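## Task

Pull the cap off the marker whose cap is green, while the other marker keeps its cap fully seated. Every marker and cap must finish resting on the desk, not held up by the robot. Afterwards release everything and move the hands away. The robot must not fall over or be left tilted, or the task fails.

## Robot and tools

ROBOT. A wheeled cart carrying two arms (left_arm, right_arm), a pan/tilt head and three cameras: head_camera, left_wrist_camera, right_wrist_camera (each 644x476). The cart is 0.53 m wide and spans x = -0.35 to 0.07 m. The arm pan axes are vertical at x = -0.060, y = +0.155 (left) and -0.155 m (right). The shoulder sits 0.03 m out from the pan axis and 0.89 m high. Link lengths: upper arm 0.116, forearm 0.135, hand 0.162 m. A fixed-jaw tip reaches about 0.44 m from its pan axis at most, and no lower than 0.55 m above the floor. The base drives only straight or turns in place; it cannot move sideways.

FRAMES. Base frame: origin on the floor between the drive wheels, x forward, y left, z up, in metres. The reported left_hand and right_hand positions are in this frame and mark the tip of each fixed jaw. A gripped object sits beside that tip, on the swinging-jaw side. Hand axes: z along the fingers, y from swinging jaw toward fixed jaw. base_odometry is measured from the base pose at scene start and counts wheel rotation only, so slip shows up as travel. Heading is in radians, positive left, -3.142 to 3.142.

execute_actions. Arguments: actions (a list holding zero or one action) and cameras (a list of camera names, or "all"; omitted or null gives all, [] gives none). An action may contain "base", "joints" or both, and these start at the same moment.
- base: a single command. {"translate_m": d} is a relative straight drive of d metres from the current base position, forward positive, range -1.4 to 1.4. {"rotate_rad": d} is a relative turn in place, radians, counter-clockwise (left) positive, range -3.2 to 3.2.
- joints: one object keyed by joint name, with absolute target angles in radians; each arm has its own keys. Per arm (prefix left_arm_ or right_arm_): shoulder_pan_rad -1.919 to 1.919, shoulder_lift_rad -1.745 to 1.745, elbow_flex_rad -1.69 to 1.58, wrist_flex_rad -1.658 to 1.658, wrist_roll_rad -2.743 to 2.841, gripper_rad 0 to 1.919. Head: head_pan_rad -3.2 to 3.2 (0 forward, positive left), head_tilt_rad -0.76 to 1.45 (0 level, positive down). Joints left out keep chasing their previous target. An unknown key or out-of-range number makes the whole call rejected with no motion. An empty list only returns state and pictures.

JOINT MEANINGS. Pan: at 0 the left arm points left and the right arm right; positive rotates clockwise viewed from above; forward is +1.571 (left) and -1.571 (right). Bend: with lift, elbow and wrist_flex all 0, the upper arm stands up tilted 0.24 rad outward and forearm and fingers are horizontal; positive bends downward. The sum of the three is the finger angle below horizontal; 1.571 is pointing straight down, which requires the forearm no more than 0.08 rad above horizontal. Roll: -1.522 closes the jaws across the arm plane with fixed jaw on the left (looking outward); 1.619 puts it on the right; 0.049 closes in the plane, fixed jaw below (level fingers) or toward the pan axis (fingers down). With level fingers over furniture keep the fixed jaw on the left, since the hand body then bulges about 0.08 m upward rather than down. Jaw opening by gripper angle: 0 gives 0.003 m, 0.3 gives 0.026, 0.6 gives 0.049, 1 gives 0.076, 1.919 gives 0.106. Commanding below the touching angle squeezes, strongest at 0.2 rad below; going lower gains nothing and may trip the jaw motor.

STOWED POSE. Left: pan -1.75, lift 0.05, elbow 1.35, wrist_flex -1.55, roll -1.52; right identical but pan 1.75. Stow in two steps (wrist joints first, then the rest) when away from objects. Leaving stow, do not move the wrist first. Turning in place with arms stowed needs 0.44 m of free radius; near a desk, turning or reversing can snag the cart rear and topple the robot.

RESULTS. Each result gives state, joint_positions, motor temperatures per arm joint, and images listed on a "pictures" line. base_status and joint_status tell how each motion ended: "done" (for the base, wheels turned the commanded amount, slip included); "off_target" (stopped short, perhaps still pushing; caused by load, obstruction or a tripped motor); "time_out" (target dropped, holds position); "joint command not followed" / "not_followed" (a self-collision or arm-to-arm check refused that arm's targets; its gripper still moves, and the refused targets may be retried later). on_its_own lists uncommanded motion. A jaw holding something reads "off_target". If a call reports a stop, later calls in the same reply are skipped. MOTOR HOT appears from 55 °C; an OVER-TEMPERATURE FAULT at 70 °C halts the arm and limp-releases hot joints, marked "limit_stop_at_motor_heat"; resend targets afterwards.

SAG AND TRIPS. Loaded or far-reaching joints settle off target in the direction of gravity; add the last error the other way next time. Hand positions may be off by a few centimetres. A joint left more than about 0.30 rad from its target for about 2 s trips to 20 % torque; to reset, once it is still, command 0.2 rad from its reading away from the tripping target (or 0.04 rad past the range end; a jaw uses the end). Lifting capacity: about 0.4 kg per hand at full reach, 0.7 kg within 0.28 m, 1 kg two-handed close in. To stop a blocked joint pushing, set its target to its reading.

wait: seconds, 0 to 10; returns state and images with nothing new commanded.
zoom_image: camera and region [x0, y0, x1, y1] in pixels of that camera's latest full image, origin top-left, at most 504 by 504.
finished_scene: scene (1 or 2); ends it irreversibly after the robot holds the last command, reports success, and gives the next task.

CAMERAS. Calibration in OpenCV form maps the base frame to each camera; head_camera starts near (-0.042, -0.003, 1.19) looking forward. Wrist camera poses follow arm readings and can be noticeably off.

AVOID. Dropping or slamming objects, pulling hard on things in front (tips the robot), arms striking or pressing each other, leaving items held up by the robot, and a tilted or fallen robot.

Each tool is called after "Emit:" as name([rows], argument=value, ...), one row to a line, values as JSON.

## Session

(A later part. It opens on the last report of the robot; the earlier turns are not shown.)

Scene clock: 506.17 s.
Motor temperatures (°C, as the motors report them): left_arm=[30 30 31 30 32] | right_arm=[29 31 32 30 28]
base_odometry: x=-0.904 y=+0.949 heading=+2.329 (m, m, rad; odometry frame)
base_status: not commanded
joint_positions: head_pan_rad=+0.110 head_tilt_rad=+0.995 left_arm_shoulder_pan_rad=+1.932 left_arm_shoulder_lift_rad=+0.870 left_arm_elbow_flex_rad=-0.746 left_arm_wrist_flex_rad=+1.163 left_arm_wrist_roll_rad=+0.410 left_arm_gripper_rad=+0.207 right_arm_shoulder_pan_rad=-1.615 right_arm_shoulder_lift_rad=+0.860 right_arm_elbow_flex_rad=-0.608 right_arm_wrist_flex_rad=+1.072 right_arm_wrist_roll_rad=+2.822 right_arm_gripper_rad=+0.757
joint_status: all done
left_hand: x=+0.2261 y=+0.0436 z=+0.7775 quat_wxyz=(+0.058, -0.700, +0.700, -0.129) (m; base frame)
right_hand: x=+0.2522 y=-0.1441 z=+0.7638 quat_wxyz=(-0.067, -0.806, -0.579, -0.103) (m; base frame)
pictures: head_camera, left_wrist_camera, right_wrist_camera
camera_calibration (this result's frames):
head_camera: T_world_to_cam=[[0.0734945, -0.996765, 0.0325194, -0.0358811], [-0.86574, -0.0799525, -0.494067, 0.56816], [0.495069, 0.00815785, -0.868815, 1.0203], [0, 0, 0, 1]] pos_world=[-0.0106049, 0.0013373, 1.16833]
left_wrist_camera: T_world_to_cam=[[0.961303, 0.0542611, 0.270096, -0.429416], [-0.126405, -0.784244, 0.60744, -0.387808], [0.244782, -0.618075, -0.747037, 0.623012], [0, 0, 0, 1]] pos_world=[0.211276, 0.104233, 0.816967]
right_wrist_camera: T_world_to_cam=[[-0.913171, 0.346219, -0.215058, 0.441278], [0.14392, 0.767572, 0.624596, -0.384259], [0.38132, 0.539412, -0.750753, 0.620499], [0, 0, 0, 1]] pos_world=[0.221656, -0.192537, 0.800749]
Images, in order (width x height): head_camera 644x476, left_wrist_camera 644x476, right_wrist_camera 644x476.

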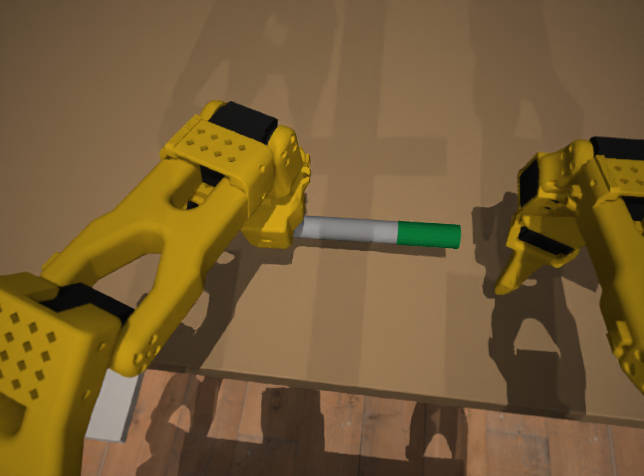

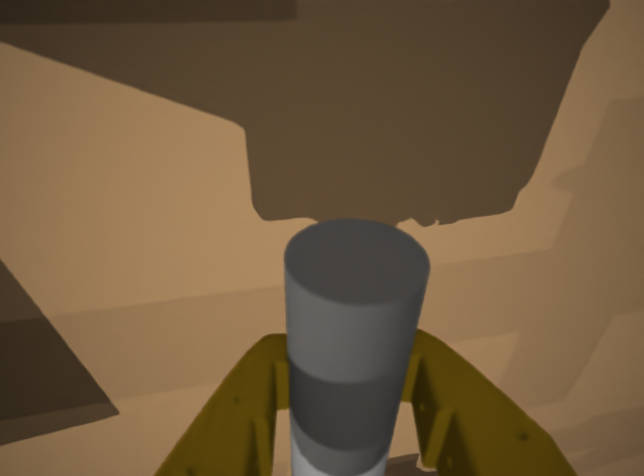

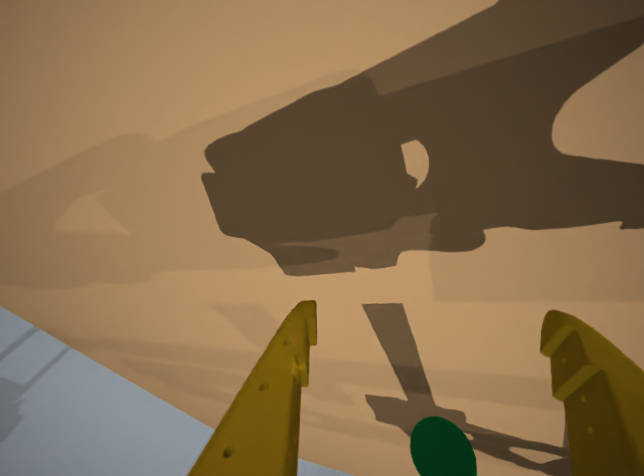

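Emit:
execute_actions([
  {"joints": {"right_arm_shoulder_pan_rad": -1.91, "right_arm_wrist_flex_rad": 1.035}},
])

Scene clock: 536.07 s.
Motor temperatures (°C, as the motors report them): left_arm=[30 30 31 30 32] | right_arm=[29 31 31 30 28]
base_odometry: x=-0.904 y=+0.949 heading=+2.329 (m, m, rad; odometry frame)
base_status: not commanded
joint_positions: head_pan_rad=+0.110 head_tilt_rad=+0.995 left_arm_shoulder_pan_rad=+1.932 left_arm_shoulder_lift_rad=+0.870 left_arm_elbow_flex_rad=-0.746 left_arm_wrist_flex_rad=+1.163 left_arm_wrist_roll_rad=+0.410 left_arm_gripper_rad=+0.207 right_arm_shoulder_pan_rad=-1.903 right_arm_shoulder_lift_rad=+0.860 right_arm_elbow_flex_rad=-0.608 right_arm_wrist_flex_rad=+1.044 right_arm_wrist_roll_rad=+2.822 right_arm_gripper_rad=+0.757
joint_status: all done
left_hand: x=+0.2261 y=+0.0436 z=+0.7775 quat_wxyz=(+0.058, -0.700, +0.700, -0.129) (m; base frame)
right_hand: x=+0.2402 y=-0.0543 z=+0.7651 quat_wxyz=(-0.058, -0.713, -0.688, -0.124) (m; base frame)
pictures: head_camera, left_wrist_camera, right_wrist_camera
camera_calibration (this result's frames):
head_camera: T_world_to_cam=[[0.0734943, -0.996765, 0.0325194, -0.0358811], [-0.86574, -0.0799523, -0.494067, 0.56816], [0.495069, 0.00815776, -0.868815, 1.0203], [0, 0, 0, 1]] pos_world=[-0.0106049, 0.00133729, 1.16833]
left_wrist_camera: T_world_to_cam=[[0.961303, 0.0542611, 0.270096, -0.429416], [-0.126405, -0.784244, 0.60744, -0.387808], [0.244782, -0.618075, -0.747037, 0.623012], [0, 0, 0, 1]] pos_world=[0.211276, 0.104233, 0.816967]
right_wrist_camera: T_world_to_cam=[[-0.967992, 0.0742579, -0.239742, 0.416814], [-0.0966903, 0.771157, 0.62926, -0.397816], [0.231606, 0.632299, -0.739294, 0.609929], [0, 0, 0, 1]] pos_world=[0.223745, -0.109831, 0.801175]
Images, in order (width x height): head_camera 644x476, left_wrist_camera 644x476, right_wrist_camera 644x476.

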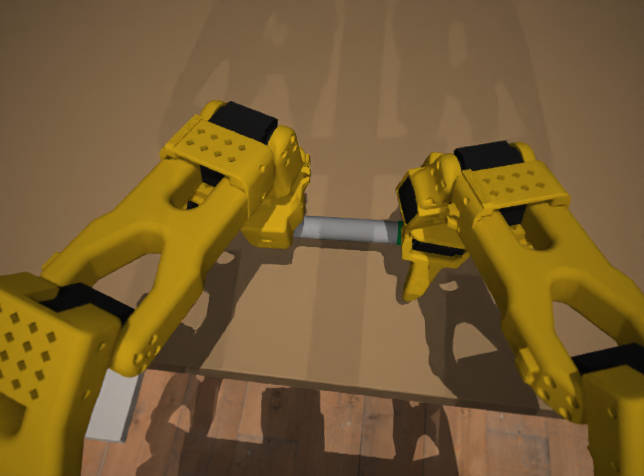

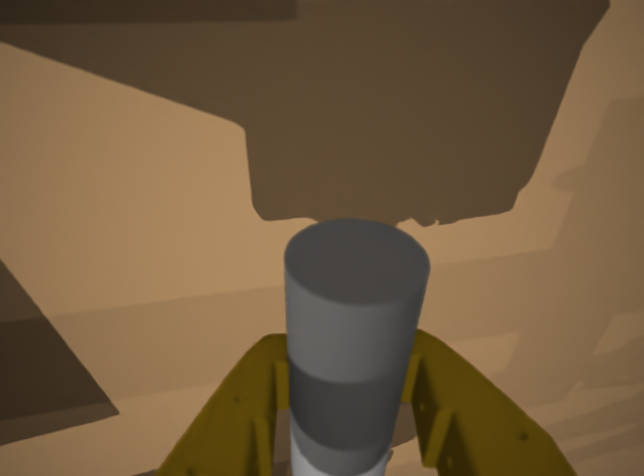

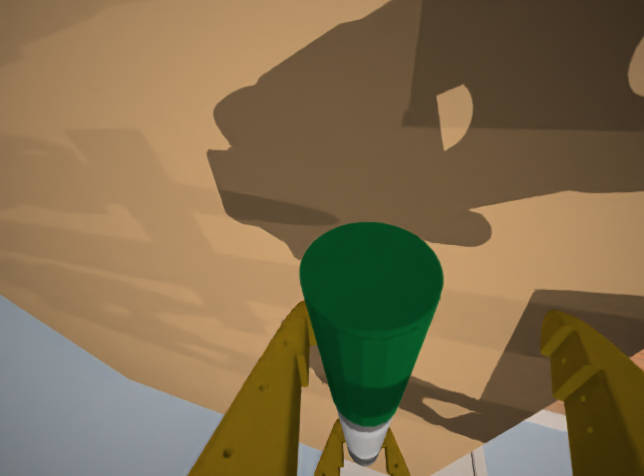

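Emit:
execute_actions([
  {"joints": {"right_arm_gripper_rad": 0.02, "left_arm_gripper_rad": 0.01}},
], cameras=["head_camera", "right_wrist_camera"])

Scene clock: 543.43 s.
Motor temperatures (°C, as the motors report them): left_arm=[30 30 31 30 32] | right_arm=[29 31 31 30 28]
base_odometry: x=-0.904 y=+0.949 heading=+2.329 (m, m, rad; odometry frame)
base_status: not commanded
joint_positions: head_pan_rad=+0.110 head_tilt_rad=+0.995 left_arm_shoulder_pan_rad=+1.932 left_arm_shoulder_lift_rad=+0.870 left_arm_elbow_flex_rad=-0.754 left_arm_wrist_flex_rad=+1.163 left_arm_wrist_roll_rad=+0.410 left_arm_gripper_rad=+0.206 right_arm_shoulder_pan_rad=-1.906 right_arm_shoulder_lift_rad=+0.863 right_arm_elbow_flex_rad=-0.605 right_arm_wrist_flex_rad=+1.044 right_arm_wrist_roll_rad=+2.824 right_arm_gripper_rad=+0.162
joint_status: left_arm_gripper_rad off_target (ended at +0.206, target +0.010); right_arm_gripper_rad off_target (ended at +0.162, target +0.020)
left_hand: x=+0.2273 y=+0.0432 z=+0.7789 quat_wxyz=(+0.060, -0.700, +0.699, -0.133) (m; base frame)
right_hand: x=+0.2390 y=-0.0537 z=+0.7637 quat_wxyz=(-0.056, -0.712, -0.690, -0.121) (m; base frame)
pictures: head_camera, right_wrist_camera
camera_calibration (this result's frames):
head_camera: T_world_to_cam=[[0.0735173, -0.996764, 0.0325194, -0.03588], [-0.865738, -0.0799723, -0.494067, 0.56816], [0.495069, 0.00816916, -0.868815, 1.0203], [0, 0, 0, 1]] pos_world=[-0.0106049, 0.00133813, 1.16833]
right_wrist_camera: T_world_to_cam=[[-0.969661, 0.0692849, -0.234429, 0.411325], [-0.096639, 0.772226, 0.627955, -0.396466], [0.22454, 0.631558, -0.742102, 0.612552], [0, 0, 0, 1]] pos_world=[0.22299, -0.109199, 0.799965]
Images, in order (width x height): head_camera 644x476, right_wrist_camera 644x476.

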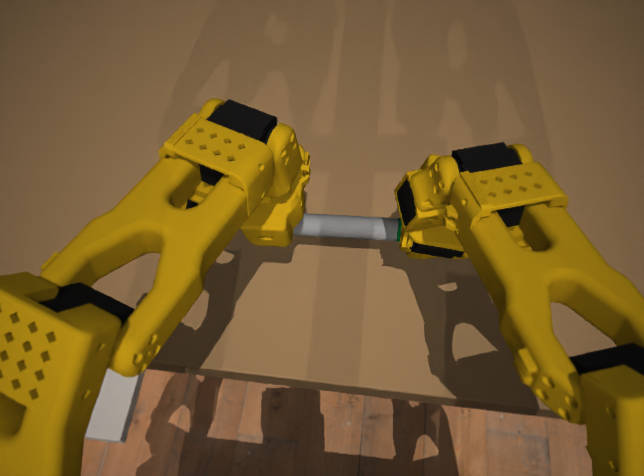

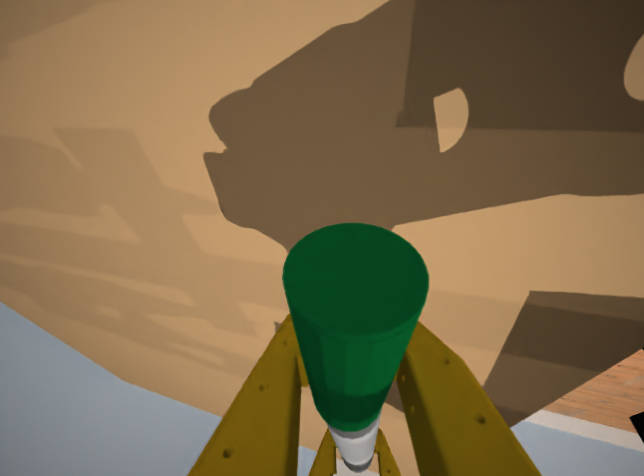

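Emit:
execute_actions([
  {"joints": {"left_arm_shoulder_pan_rad": 1.72, "left_arm_wrist_roll_rad": 0.10, "left_arm_gripper_rad": 0.0, "right_arm_gripper_rad": 0.0}},
])

Scene clock: 576.13 s.
Motor temperatures (°C, as the motors report them): left_arm=[30 30 31 30 32] | right_arm=[29 31 31 30 28]
base_odometry: x=-0.904 y=+0.949 heading=+2.329 (m, m, rad; odometry frame)
base_status: not commanded
joint_positions: head_pan_rad=+0.110 head_tilt_rad=+0.995 left_arm_shoulder_pan_rad=+1.728 left_arm_shoulder_lift_rad=+0.870 left_arm_elbow_flex_rad=-0.757 left_arm_wrist_flex_rad=+1.163 left_arm_wrist_roll_rad=+0.111 left_arm_gripper_rad=+0.206 right_arm_shoulder_pan_rad=-1.915 right_arm_shoulder_lift_rad=+0.863 right_arm_elbow_flex_rad=-0.605 right_arm_wrist_flex_rad=+1.039 right_arm_wrist_roll_rad=+2.824 right_arm_gripper_rad=+0.161
joint_status: left_arm_gripper_rad off_target (ended at +0.206, target +0.000); right_arm_gripper_rad off_target (ended at +0.161, target +0.000); the others done
left_hand: x=+0.2444 y=+0.1060 z=+0.7792 quat_wxyz=(+0.092, -0.666, +0.732, -0.115) (m; base frame)
right_hand: x=+0.2387 y=-0.0507 z=+0.7639 quat_wxyz=(-0.057, -0.708, -0.693, -0.124) (m; base frame)
pictures: head_camera, left_wrist_camera, right_wrist_camera
camera_calibration (this result's frames):
head_camera: T_world_to_cam=[[0.0735408, -0.996762, 0.0325195, -0.035879], [-0.865737, -0.0799928, -0.494066, 0.568159], [0.495067, 0.00818072, -0.868816, 1.0203], [0, 0, 0, 1]] pos_world=[-0.0106049, 0.00133899, 1.16833]
left_wrist_camera: T_world_to_cam=[[0.952403, -0.047798, 0.301073, -0.461922], [-0.211099, -0.815921, 0.538248, -0.259673], [0.219924, -0.576185, -0.787175, 0.691266], [0, 0, 0, 1]] pos_world=[0.233093, 0.164345, 0.822988]
right_wrist_camera: T_world_to_cam=[[-0.969233, 0.0607252, -0.238535, 0.413498], [-0.106464, 0.770327, 0.628698, -0.397262], [0.221928, 0.634751, -0.740162, 0.610205], [0, 0, 0, 1]] pos_world=[0.223061, -0.106416, 0.800042]
Images, in order (width x height): head_camera 644x476, left_wrist_camera 644x476, right_wrist_camera 644x476.

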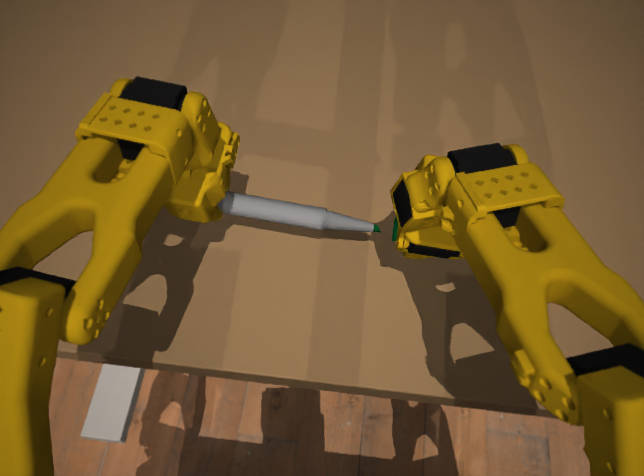

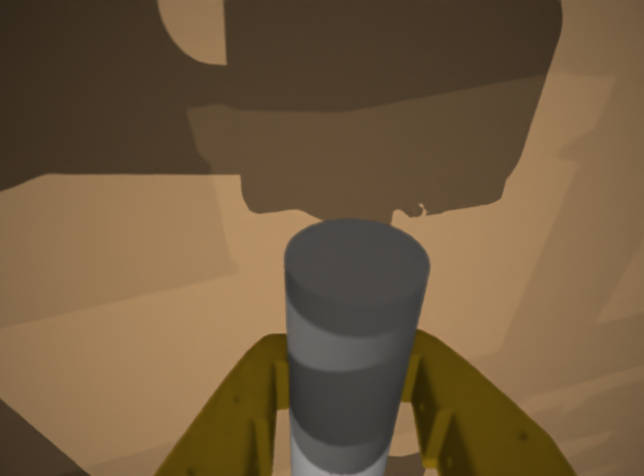

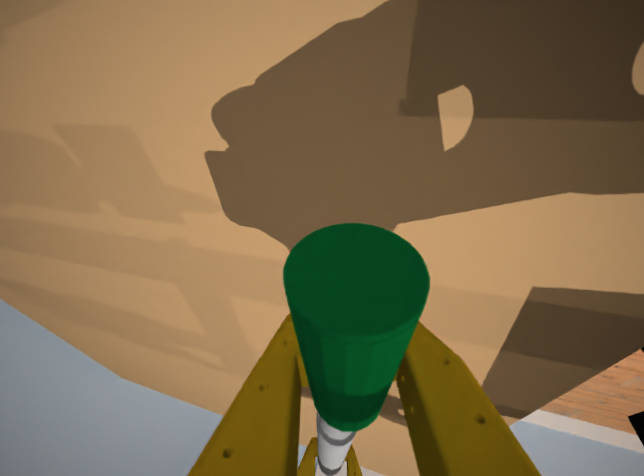

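Emit:
execute_actions(actions=[])

Scene clock: 584.60 s.
Motor temperatures (°C, as the motors report them): left_arm=[30 30 31 30 32] | right_arm=[29 31 31 30 28]
base_odometry: x=-0.904 y=+0.949 heading=+2.329 (m, m, rad; odometry frame)
base_status: not commanded
joint_positions: head_pan_rad=+0.110 head_tilt_rad=+0.995 left_arm_shoulder_pan_rad=+1.728 left_arm_shoulder_lift_rad=+0.870 left_arm_elbow_flex_rad=-0.757 left_arm_wrist_flex_rad=+1.163 left_arm_wrist_roll_rad=+0.111 left_arm_gripper_rad=+0.206 right_arm_shoulder_pan_rad=-1.915 right_arm_shoulder_lift_rad=+0.863 right_arm_elbow_flex_rad=-0.605 right_arm_wrist_flex_rad=+1.039 right_arm_wrist_roll_rad=+2.824 right_arm_gripper_rad=+0.161
joint_status: left_arm_gripper_rad off_target (ended at +0.206, target +0.000); right_arm_gripper_rad off_target (ended at +0.161, target +0.000); the others done
left_hand: x=+0.2444 y=+0.1060 z=+0.7792 quat_wxyz=(+0.092, -0.666, +0.732, -0.115) (m; base frame)
right_hand: x=+0.2387 y=-0.0507 z=+0.7639 quat_wxyz=(-0.057, -0.708, -0.693, -0.124) (m; base frame)
pictures: head_camera, left_wrist_camera, right_wrist_camera
camera_calibration (this result's frames):
head_camera: T_world_to_cam=[[0.0735407, -0.996762, 0.0325195, -0.035879], [-0.865737, -0.0799927, -0.494066, 0.568159], [0.495067, 0.00818064, -0.868816, 1.02031], [0, 0, 0, 1]] pos_world=[-0.0106049, 0.00133899, 1.16833]
left_wrist_camera: T_world_to_cam=[[0.952403, -0.047798, 0.301073, -0.461922], [-0.211099, -0.815921, 0.538248, -0.259673], [0.219924, -0.576185, -0.787175, 0.691266], [0, 0, 0, 1]] pos_world=[0.233093, 0.164345, 0.822988]
right_wrist_camera: T_world_to_cam=[[-0.969233, 0.0607252, -0.238535, 0.413498], [-0.106464, 0.770327, 0.628698, -0.397262], [0.221928, 0.634751, -0.740162, 0.610205], [0, 0, 0, 1]] pos_world=[0.223061, -0.106416, 0.800042]
Images, in order (width x height): head_camera 644x476, left_wrist_camera 644x476, right_wrist_camera 644x476.

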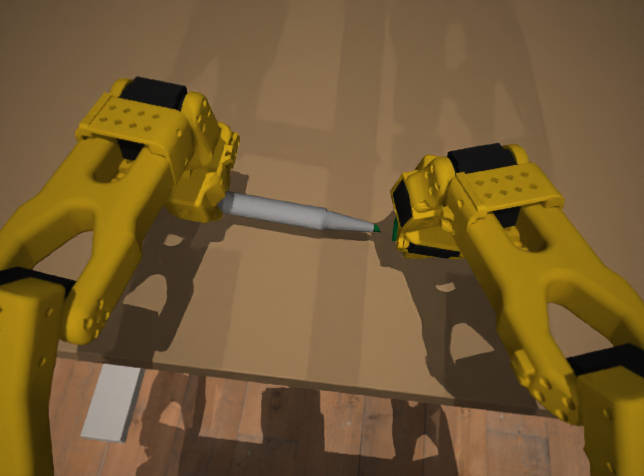

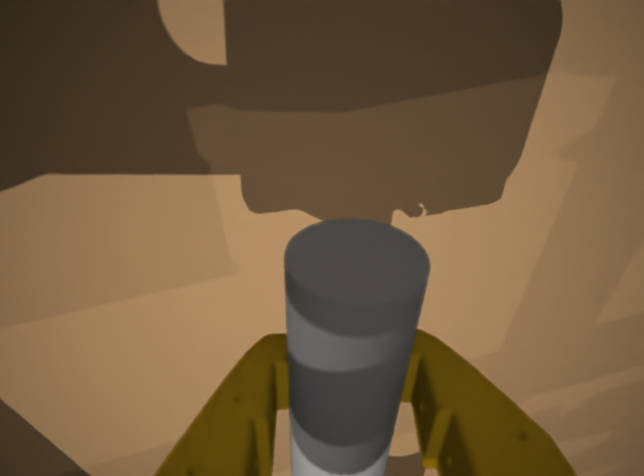

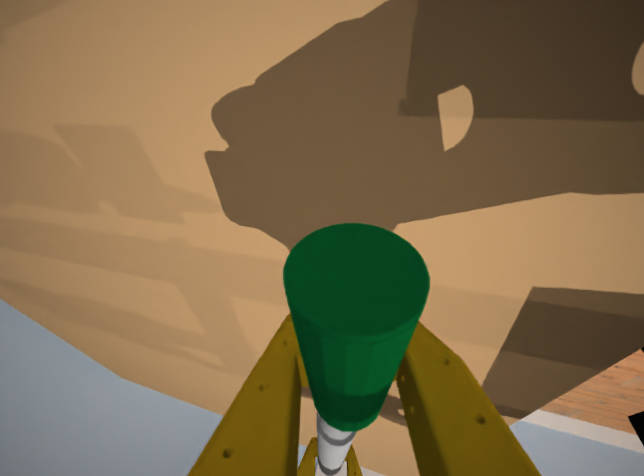

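Emit:
execute_actions([
  {"joints": {"left_arm_shoulder_pan_rad": 1.68, "right_arm_shoulder_pan_rad": -1.86, "left_arm_shoulder_lift_rad": 0.95, "right_arm_shoulder_lift_rad": 0.93}},
], cameras=["head_camera"])

Scene clock: 596.30 s.
Motor temperatures (°C, as the motors report them): left_arm=[30 30 31 30 32] | right_arm=[29 31 31 30 28]
base_odometry: x=-0.904 y=+0.949 heading=+2.329 (m, m, rad; odometry frame)
base_status: not commanded
joint_positions: head_pan_rad=+0.110 head_tilt_rad=+0.995 left_arm_shoulder_pan_rad=+1.688 left_arm_shoulder_lift_rad=+0.979 left_arm_elbow_flex_rad=-0.757 left_arm_wrist_flex_rad=+1.163 left_arm_wrist_roll_rad=+0.109 left_arm_gripper_rad=+0.206 right_arm_shoulder_pan_rad=-1.868 right_arm_shoulder_lift_rad=+0.952 right_arm_elbow_flex_rad=-0.605 right_arm_wrist_flex_rad=+1.039 right_arm_wrist_roll_rad=+2.824 right_arm_gripper_rad=+0.161
joint_status: all done
left_hand: x=+0.2320 y=+0.1198 z=+0.7497 quat_wxyz=(+0.060, -0.684, +0.724, -0.071) (m; base frame)
right_hand: x=+0.2312 y=-0.0688 z=+0.7390 quat_wxyz=(-0.040, -0.728, -0.679, -0.083) (m; base frame)
pictures: head_camera
camera_calibration (this result's frames):
head_camera: T_world_to_cam=[[0.0735407, -0.996762, 0.0325195, -0.035879], [-0.865737, -0.0799927, -0.494066, 0.568159], [0.495068, 0.00818068, -0.868816, 1.0203], [0, 0, 0, 1]] pos_world=[-0.0106049, 0.00133899, 1.16833]
Images, in order (width x height): head_camera 644x476.

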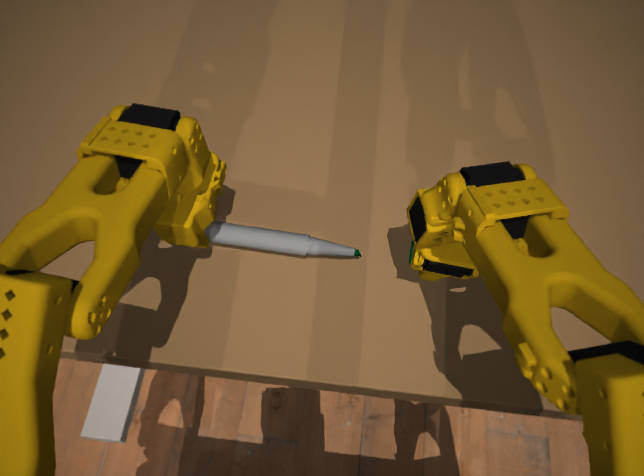

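Emit:
execute_actions([
  {"joints": {"left_arm_shoulder_lift_rad": 0.99, "right_arm_shoulder_lift_rad": 0.975}},
], cameras=["head_camera"])

Scene clock: 598.43 s.
Motor temperatures (°C, as the motors report them): left_arm=[30 30 31 30 32] | right_arm=[29 31 31 30 28]
base_odometry: x=-0.904 y=+0.949 heading=+2.329 (m, m, rad; odometry frame)
base_status: not commanded
joint_positions: head_pan_rad=+0.110 head_tilt_rad=+0.995 left_arm_shoulder_pan_rad=+1.688 left_arm_shoulder_lift_rad=+1.017 left_arm_elbow_flex_rad=-0.757 left_arm_wrist_flex_rad=+1.163 left_arm_wrist_roll_rad=+0.109 left_arm_gripper_rad=+0.206 right_arm_shoulder_pan_rad=-1.868 right_arm_shoulder_lift_rad=+0.995 right_arm_elbow_flex_rad=-0.605 right_arm_wrist_flex_rad=+1.039 right_arm_wrist_roll_rad=+2.824 right_arm_gripper_rad=+0.161
joint_status: all done
left_hand: x=+0.2264 y=+0.1205 z=+0.7397 quat_wxyz=(+0.047, -0.685, +0.725, -0.057) (m; base frame)
right_hand: x=+0.2246 y=-0.0708 z=+0.7274 quat_wxyz=(-0.031, -0.729, -0.680, -0.063) (m; base frame)
pictures: head_camera
camera_calibration (this result's frames):
head_camera: T_world_to_cam=[[0.0735406, -0.996762, 0.0325195, -0.035879], [-0.865737, -0.0799926, -0.494066, 0.568159], [0.495067, 0.00818061, -0.868816, 1.0203], [0, 0, 0, 1]] pos_world=[-0.0106049, 0.00133899, 1.16833]
Images, in order (width x height): head_camera 644x476.

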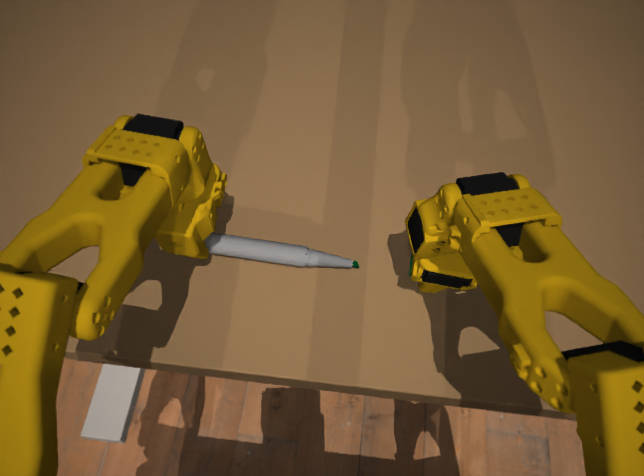

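Emit:
execute_actions([
  {"joints": {"left_arm_shoulder_lift_rad": 1.005, "right_arm_shoulder_lift_rad": 0.99}},
], cameras=["head_camera"])

Scene clock: 601.60 s.
Motor temperatures (°C, as the motors report them): left_arm=[30 30 31 30 32] | right_arm=[29 31 31 30 28]
base_odometry: x=-0.904 y=+0.949 heading=+2.329 (m, m, rad; odometry frame)
base_status: not commanded
joint_positions: head_pan_rad=+0.110 head_tilt_rad=+0.995 left_arm_shoulder_pan_rad=+1.688 left_arm_shoulder_lift_rad=+1.030 left_arm_elbow_flex_rad=-0.757 left_arm_wrist_flex_rad=+1.163 left_arm_wrist_roll_rad=+0.109 left_arm_gripper_rad=+0.206 right_arm_shoulder_pan_rad=-1.868 right_arm_shoulder_lift_rad=+1.000 right_arm_elbow_flex_rad=-0.605 right_arm_wrist_flex_rad=+1.039 right_arm_wrist_roll_rad=+2.824 right_arm_gripper_rad=+0.160
joint_status: all done
left_hand: x=+0.2245 y=+0.1207 z=+0.7365 quat_wxyz=(+0.043, -0.685, +0.725, -0.052) (m; base frame)
right_hand: x=+0.2239 y=-0.0710 z=+0.7262 quat_wxyz=(-0.030, -0.730, -0.680, -0.061) (m; base frame)
pictures: head_camera
camera_calibration (this result's frames):
head_camera: T_world_to_cam=[[0.0735407, -0.996762, 0.0325195, -0.035879], [-0.865737, -0.0799927, -0.494066, 0.568159], [0.495067, 0.00818066, -0.868816, 1.02031], [0, 0, 0, 1]] pos_world=[-0.0106049, 0.00133899, 1.16833]
Images, in order (width x height): head_camera 644x476.

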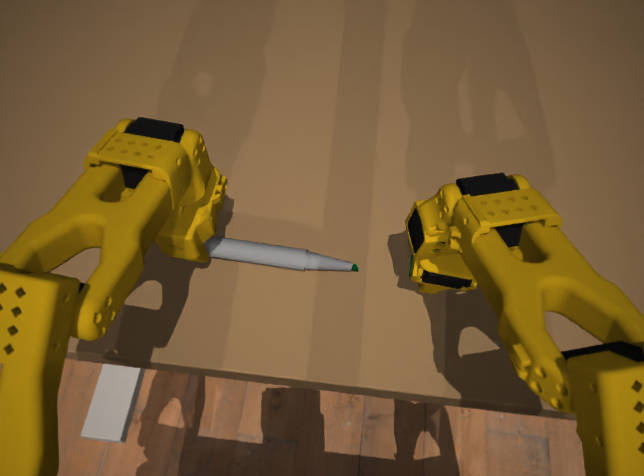

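Emit:
execute_actions([
  {"joints": {"left_arm_gripper_rad": 0.55, "right_arm_gripper_rad": 0.55}},
])

Scene clock: 603.43 s.
Motor temperatures (°C, as the motors report them): left_arm=[30 30 31 30 32] | right_arm=[29 31 31 30 28]
base_odometry: x=-0.904 y=+0.949 heading=+2.329 (m, m, rad; odometry frame)
base_status: not commanded
joint_positions: head_pan_rad=+0.110 head_tilt_rad=+0.995 left_arm_shoulder_pan_rad=+1.688 left_arm_shoulder_lift_rad=+1.030 left_arm_elbow_flex_rad=-0.757 left_arm_wrist_flex_rad=+1.163 left_arm_wrist_roll_rad=+0.109 left_arm_gripper_rad=+0.541 right_arm_shoulder_pan_rad=-1.863 right_arm_shoulder_lift_rad=+0.994 right_arm_elbow_flex_rad=-0.611 right_arm_wrist_flex_rad=+1.035 right_arm_wrist_roll_rad=+2.824 right_arm_gripper_rad=+0.538
joint_status: all done
left_hand: x=+0.2245 y=+0.1207 z=+0.7365 quat_wxyz=(+0.043, -0.685, +0.725, -0.052) (m; base frame)
right_hand: x=+0.2271 y=-0.0715 z=+0.7289 quat_wxyz=(-0.034, -0.731, -0.678, -0.069) (m; base frame)
pictures: head_camera, left_wrist_camera, right_wrist_camera
camera_calibration (this result's frames):
head_camera: T_world_to_cam=[[0.0735407, -0.996762, 0.0325195, -0.035879], [-0.865737, -0.0799927, -0.494066, 0.568159], [0.495067, 0.00818065, -0.868816, 1.02031], [0, 0, 0, 1]] pos_world=[-0.0106049, 0.00133899, 1.16833]
left_wrist_camera: T_world_to_cam=[[0.989068, -0.0154921, 0.146643, -0.3278], [-0.0937336, -0.833751, 0.544126, -0.257405], [0.113834, -0.551923, -0.826089, 0.720071], [0, 0, 0, 1]] pos_world=[0.21812, 0.177734, 0.782973]
right_wrist_camera: T_world_to_cam=[[-0.985909, 0.104798, -0.13039, 0.323278], [0.00460054, 0.79614, 0.605095, -0.366726], [0.167222, 0.595969, -0.785403, 0.642684], [0, 0, 0, 1]] pos_world=[0.212938, -0.124933, 0.768822]
Images, in order (width x height): head_camera 644x476, left_wrist_camera 644x476, right_wrist_camera 644x476.

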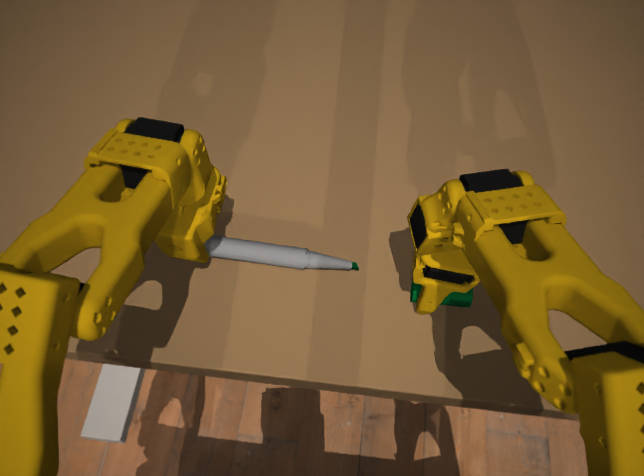

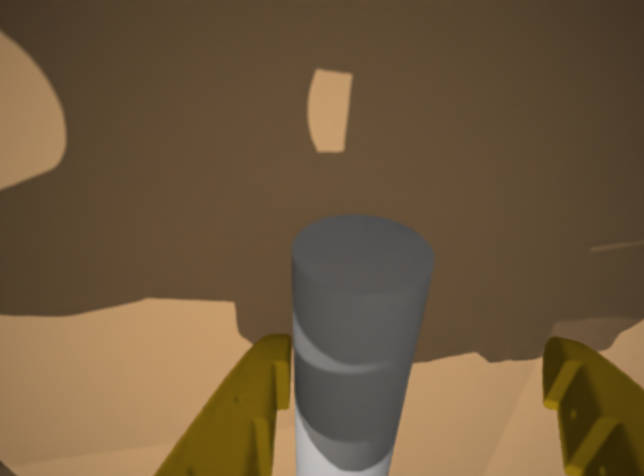

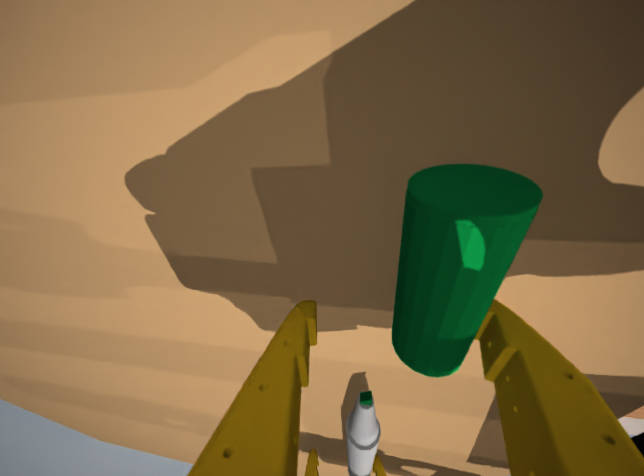

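Emit:
zoom_image(camera="head_camera", region=[340, 200, 560, 400])

Region (340, 200, 560, 400) of head_camera's 644x476 image, scaled by 2.291; it fills the top 458 rows of this view, and the rest is white.

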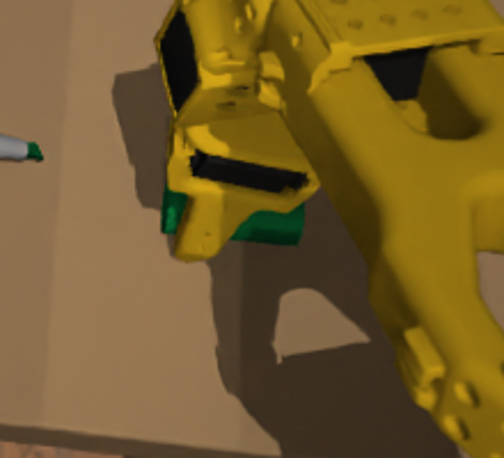

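Emit:
execute_actions([
  {"joints": {"left_arm_gripper_rad": 1.0, "right_arm_gripper_rad": 1.0, "left_arm_shoulder_lift_rad": 0.82, "left_arm_wrist_flex_rad": 1.29, "right_arm_shoulder_lift_rad": 0.80, "right_arm_wrist_flex_rad": 1.12}},
], cameras=["head_camera"])

Scene clock: 628.47 s.
Motor temperatures (°C, as the motors report them): left_arm=[30 31 31 30 32] | right_arm=[29 31 31 30 28]
base_odometry: x=-0.904 y=+0.949 heading=+2.329 (m, m, rad; odometry frame)
base_status: not commanded
joint_positions: head_pan_rad=+0.110 head_tilt_rad=+0.995 left_arm_shoulder_pan_rad=+1.688 left_arm_shoulder_lift_rad=+0.883 left_arm_elbow_flex_rad=-0.757 left_arm_wrist_flex_rad=+1.281 left_arm_wrist_roll_rad=+0.109 left_arm_gripper_rad=+0.992 right_arm_shoulder_pan_rad=-1.863 right_arm_shoulder_lift_rad=+0.863 right_arm_elbow_flex_rad=-0.610 right_arm_wrist_flex_rad=+1.115 right_arm_wrist_roll_rad=+2.824 right_arm_gripper_rad=+0.992
joint_status: all done
left_hand: x=+0.2261 y=+0.1205 z=+0.7725 quat_wxyz=(+0.053, -0.685, +0.724, -0.063) (m; base frame)
right_hand: x=+0.2335 y=-0.0695 z=+0.7613 quat_wxyz=(-0.045, -0.729, -0.677, -0.091) (m; base frame)
pictures: head_camera
camera_calibration (this result's frames):
head_camera: T_world_to_cam=[[0.0735405, -0.996762, 0.0325195, -0.035879], [-0.865737, -0.0799925, -0.494066, 0.568159], [0.495067, 0.00818056, -0.868816, 1.02031], [0, 0, 0, 1]] pos_world=[-0.0106049, 0.00133898, 1.16833]
Images, in order (width x height): head_camera 644x476.

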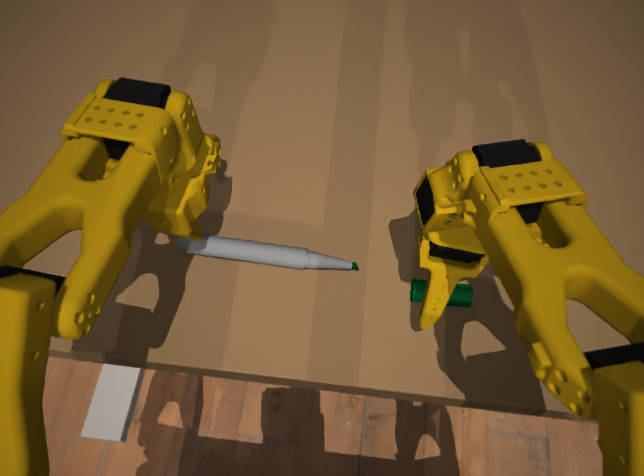

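Emit:
execute_actions([
  {"base": {"translate_m": -0.4}, "joints": {"left_arm_shoulder_lift_rad": 0.4, "right_arm_shoulder_lift_rad": 0.4, "head_pan_rad": -0.2, "head_tilt_rad": 0.62}},
], cameras=["head_camera"])

Scene clock: 635.07 s.
Motor temperatures (°C, as the motors report them): left_arm=[30 31 31 30 32] | right_arm=[29 31 31 30 28]
base_odometry: x=-0.629 y=+0.658 heading=+2.332 (m, m, rad; odometry frame)
base_status: done
joint_positions: head_pan_rad=-0.190 head_tilt_rad=+0.634 left_arm_shoulder_pan_rad=+1.688 left_arm_shoulder_lift_rad=+0.458 left_arm_elbow_flex_rad=-0.757 left_arm_wrist_flex_rad=+1.284 left_arm_wrist_roll_rad=+0.109 left_arm_gripper_rad=+0.992 right_arm_shoulder_pan_rad=-1.863 right_arm_shoulder_lift_rad=+0.460 right_arm_elbow_flex_rad=-0.610 right_arm_wrist_flex_rad=+1.118 right_arm_wrist_roll_rad=+2.824 right_arm_gripper_rad=+0.993
joint_status: all done
left_hand: x=+0.2526 y=+0.1174 z=+0.8893 quat_wxyz=(+0.185, -0.658, +0.696, -0.222) (m; base frame)
right_hand: x=+0.2618 y=-0.0610 z=+0.8797 quat_wxyz=(-0.131, -0.700, -0.650, -0.267) (m; base frame)
pictures: head_camera
camera_calibration (this result's frames):
head_camera: T_world_to_cam=[[-0.233422, -0.972217, 0.0175526, -0.0330794], [-0.624187, 0.135973, -0.769352, 0.896366], [0.74559, -0.19054, -0.638584, 0.767083], [0, 0, 0, 1]] pos_world=[-0.0201509, -0.00788179, 1.18005]
Images, in order (width x height): head_camera 644x476.

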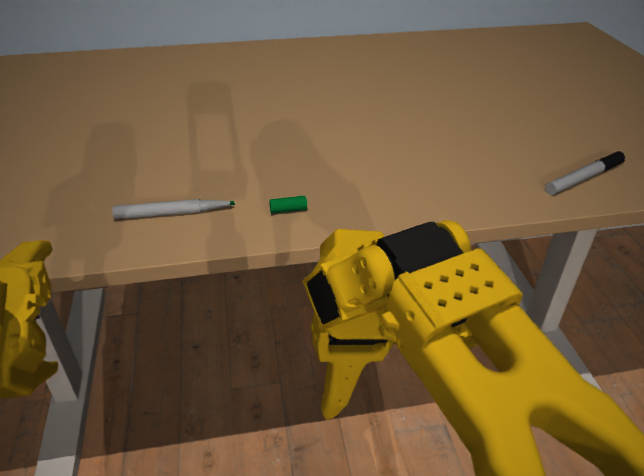

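Emit:
zoom_image(camera="head_camera", region=[520, 130, 644, 220])

Emit:
zoom_image(camera="head_camera", region=[90, 160, 330, 260])

Region (520, 130, 644, 220) of head_camera's 644x476 image, scaled by 4.065; it fills the top 366 rows of this view, and the rest is white.

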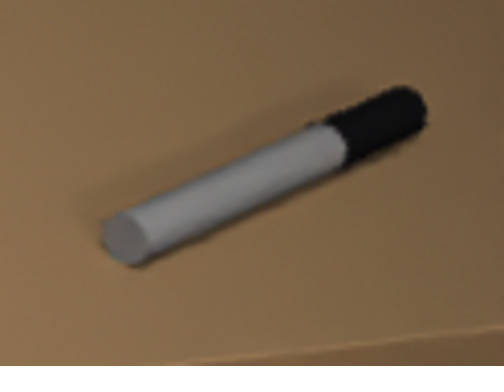

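Region (90, 160, 330, 260) of head_camera's 644x476 image, scaled by 2.100; it fills the top 210 rows of this view, and the rest is white.

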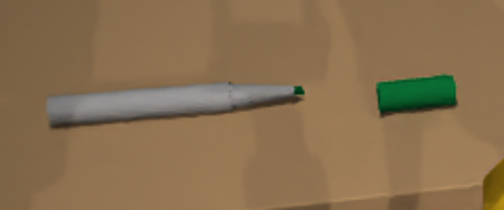

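The green cap is off, and the marker and cap are lying on the desk. The black-capped marker still has its cap fully on, and the robot has let go and backed clear, so I'm ending scene 2.

Emit:
finished_scene(scene=2)

The scene is finished: the task was done.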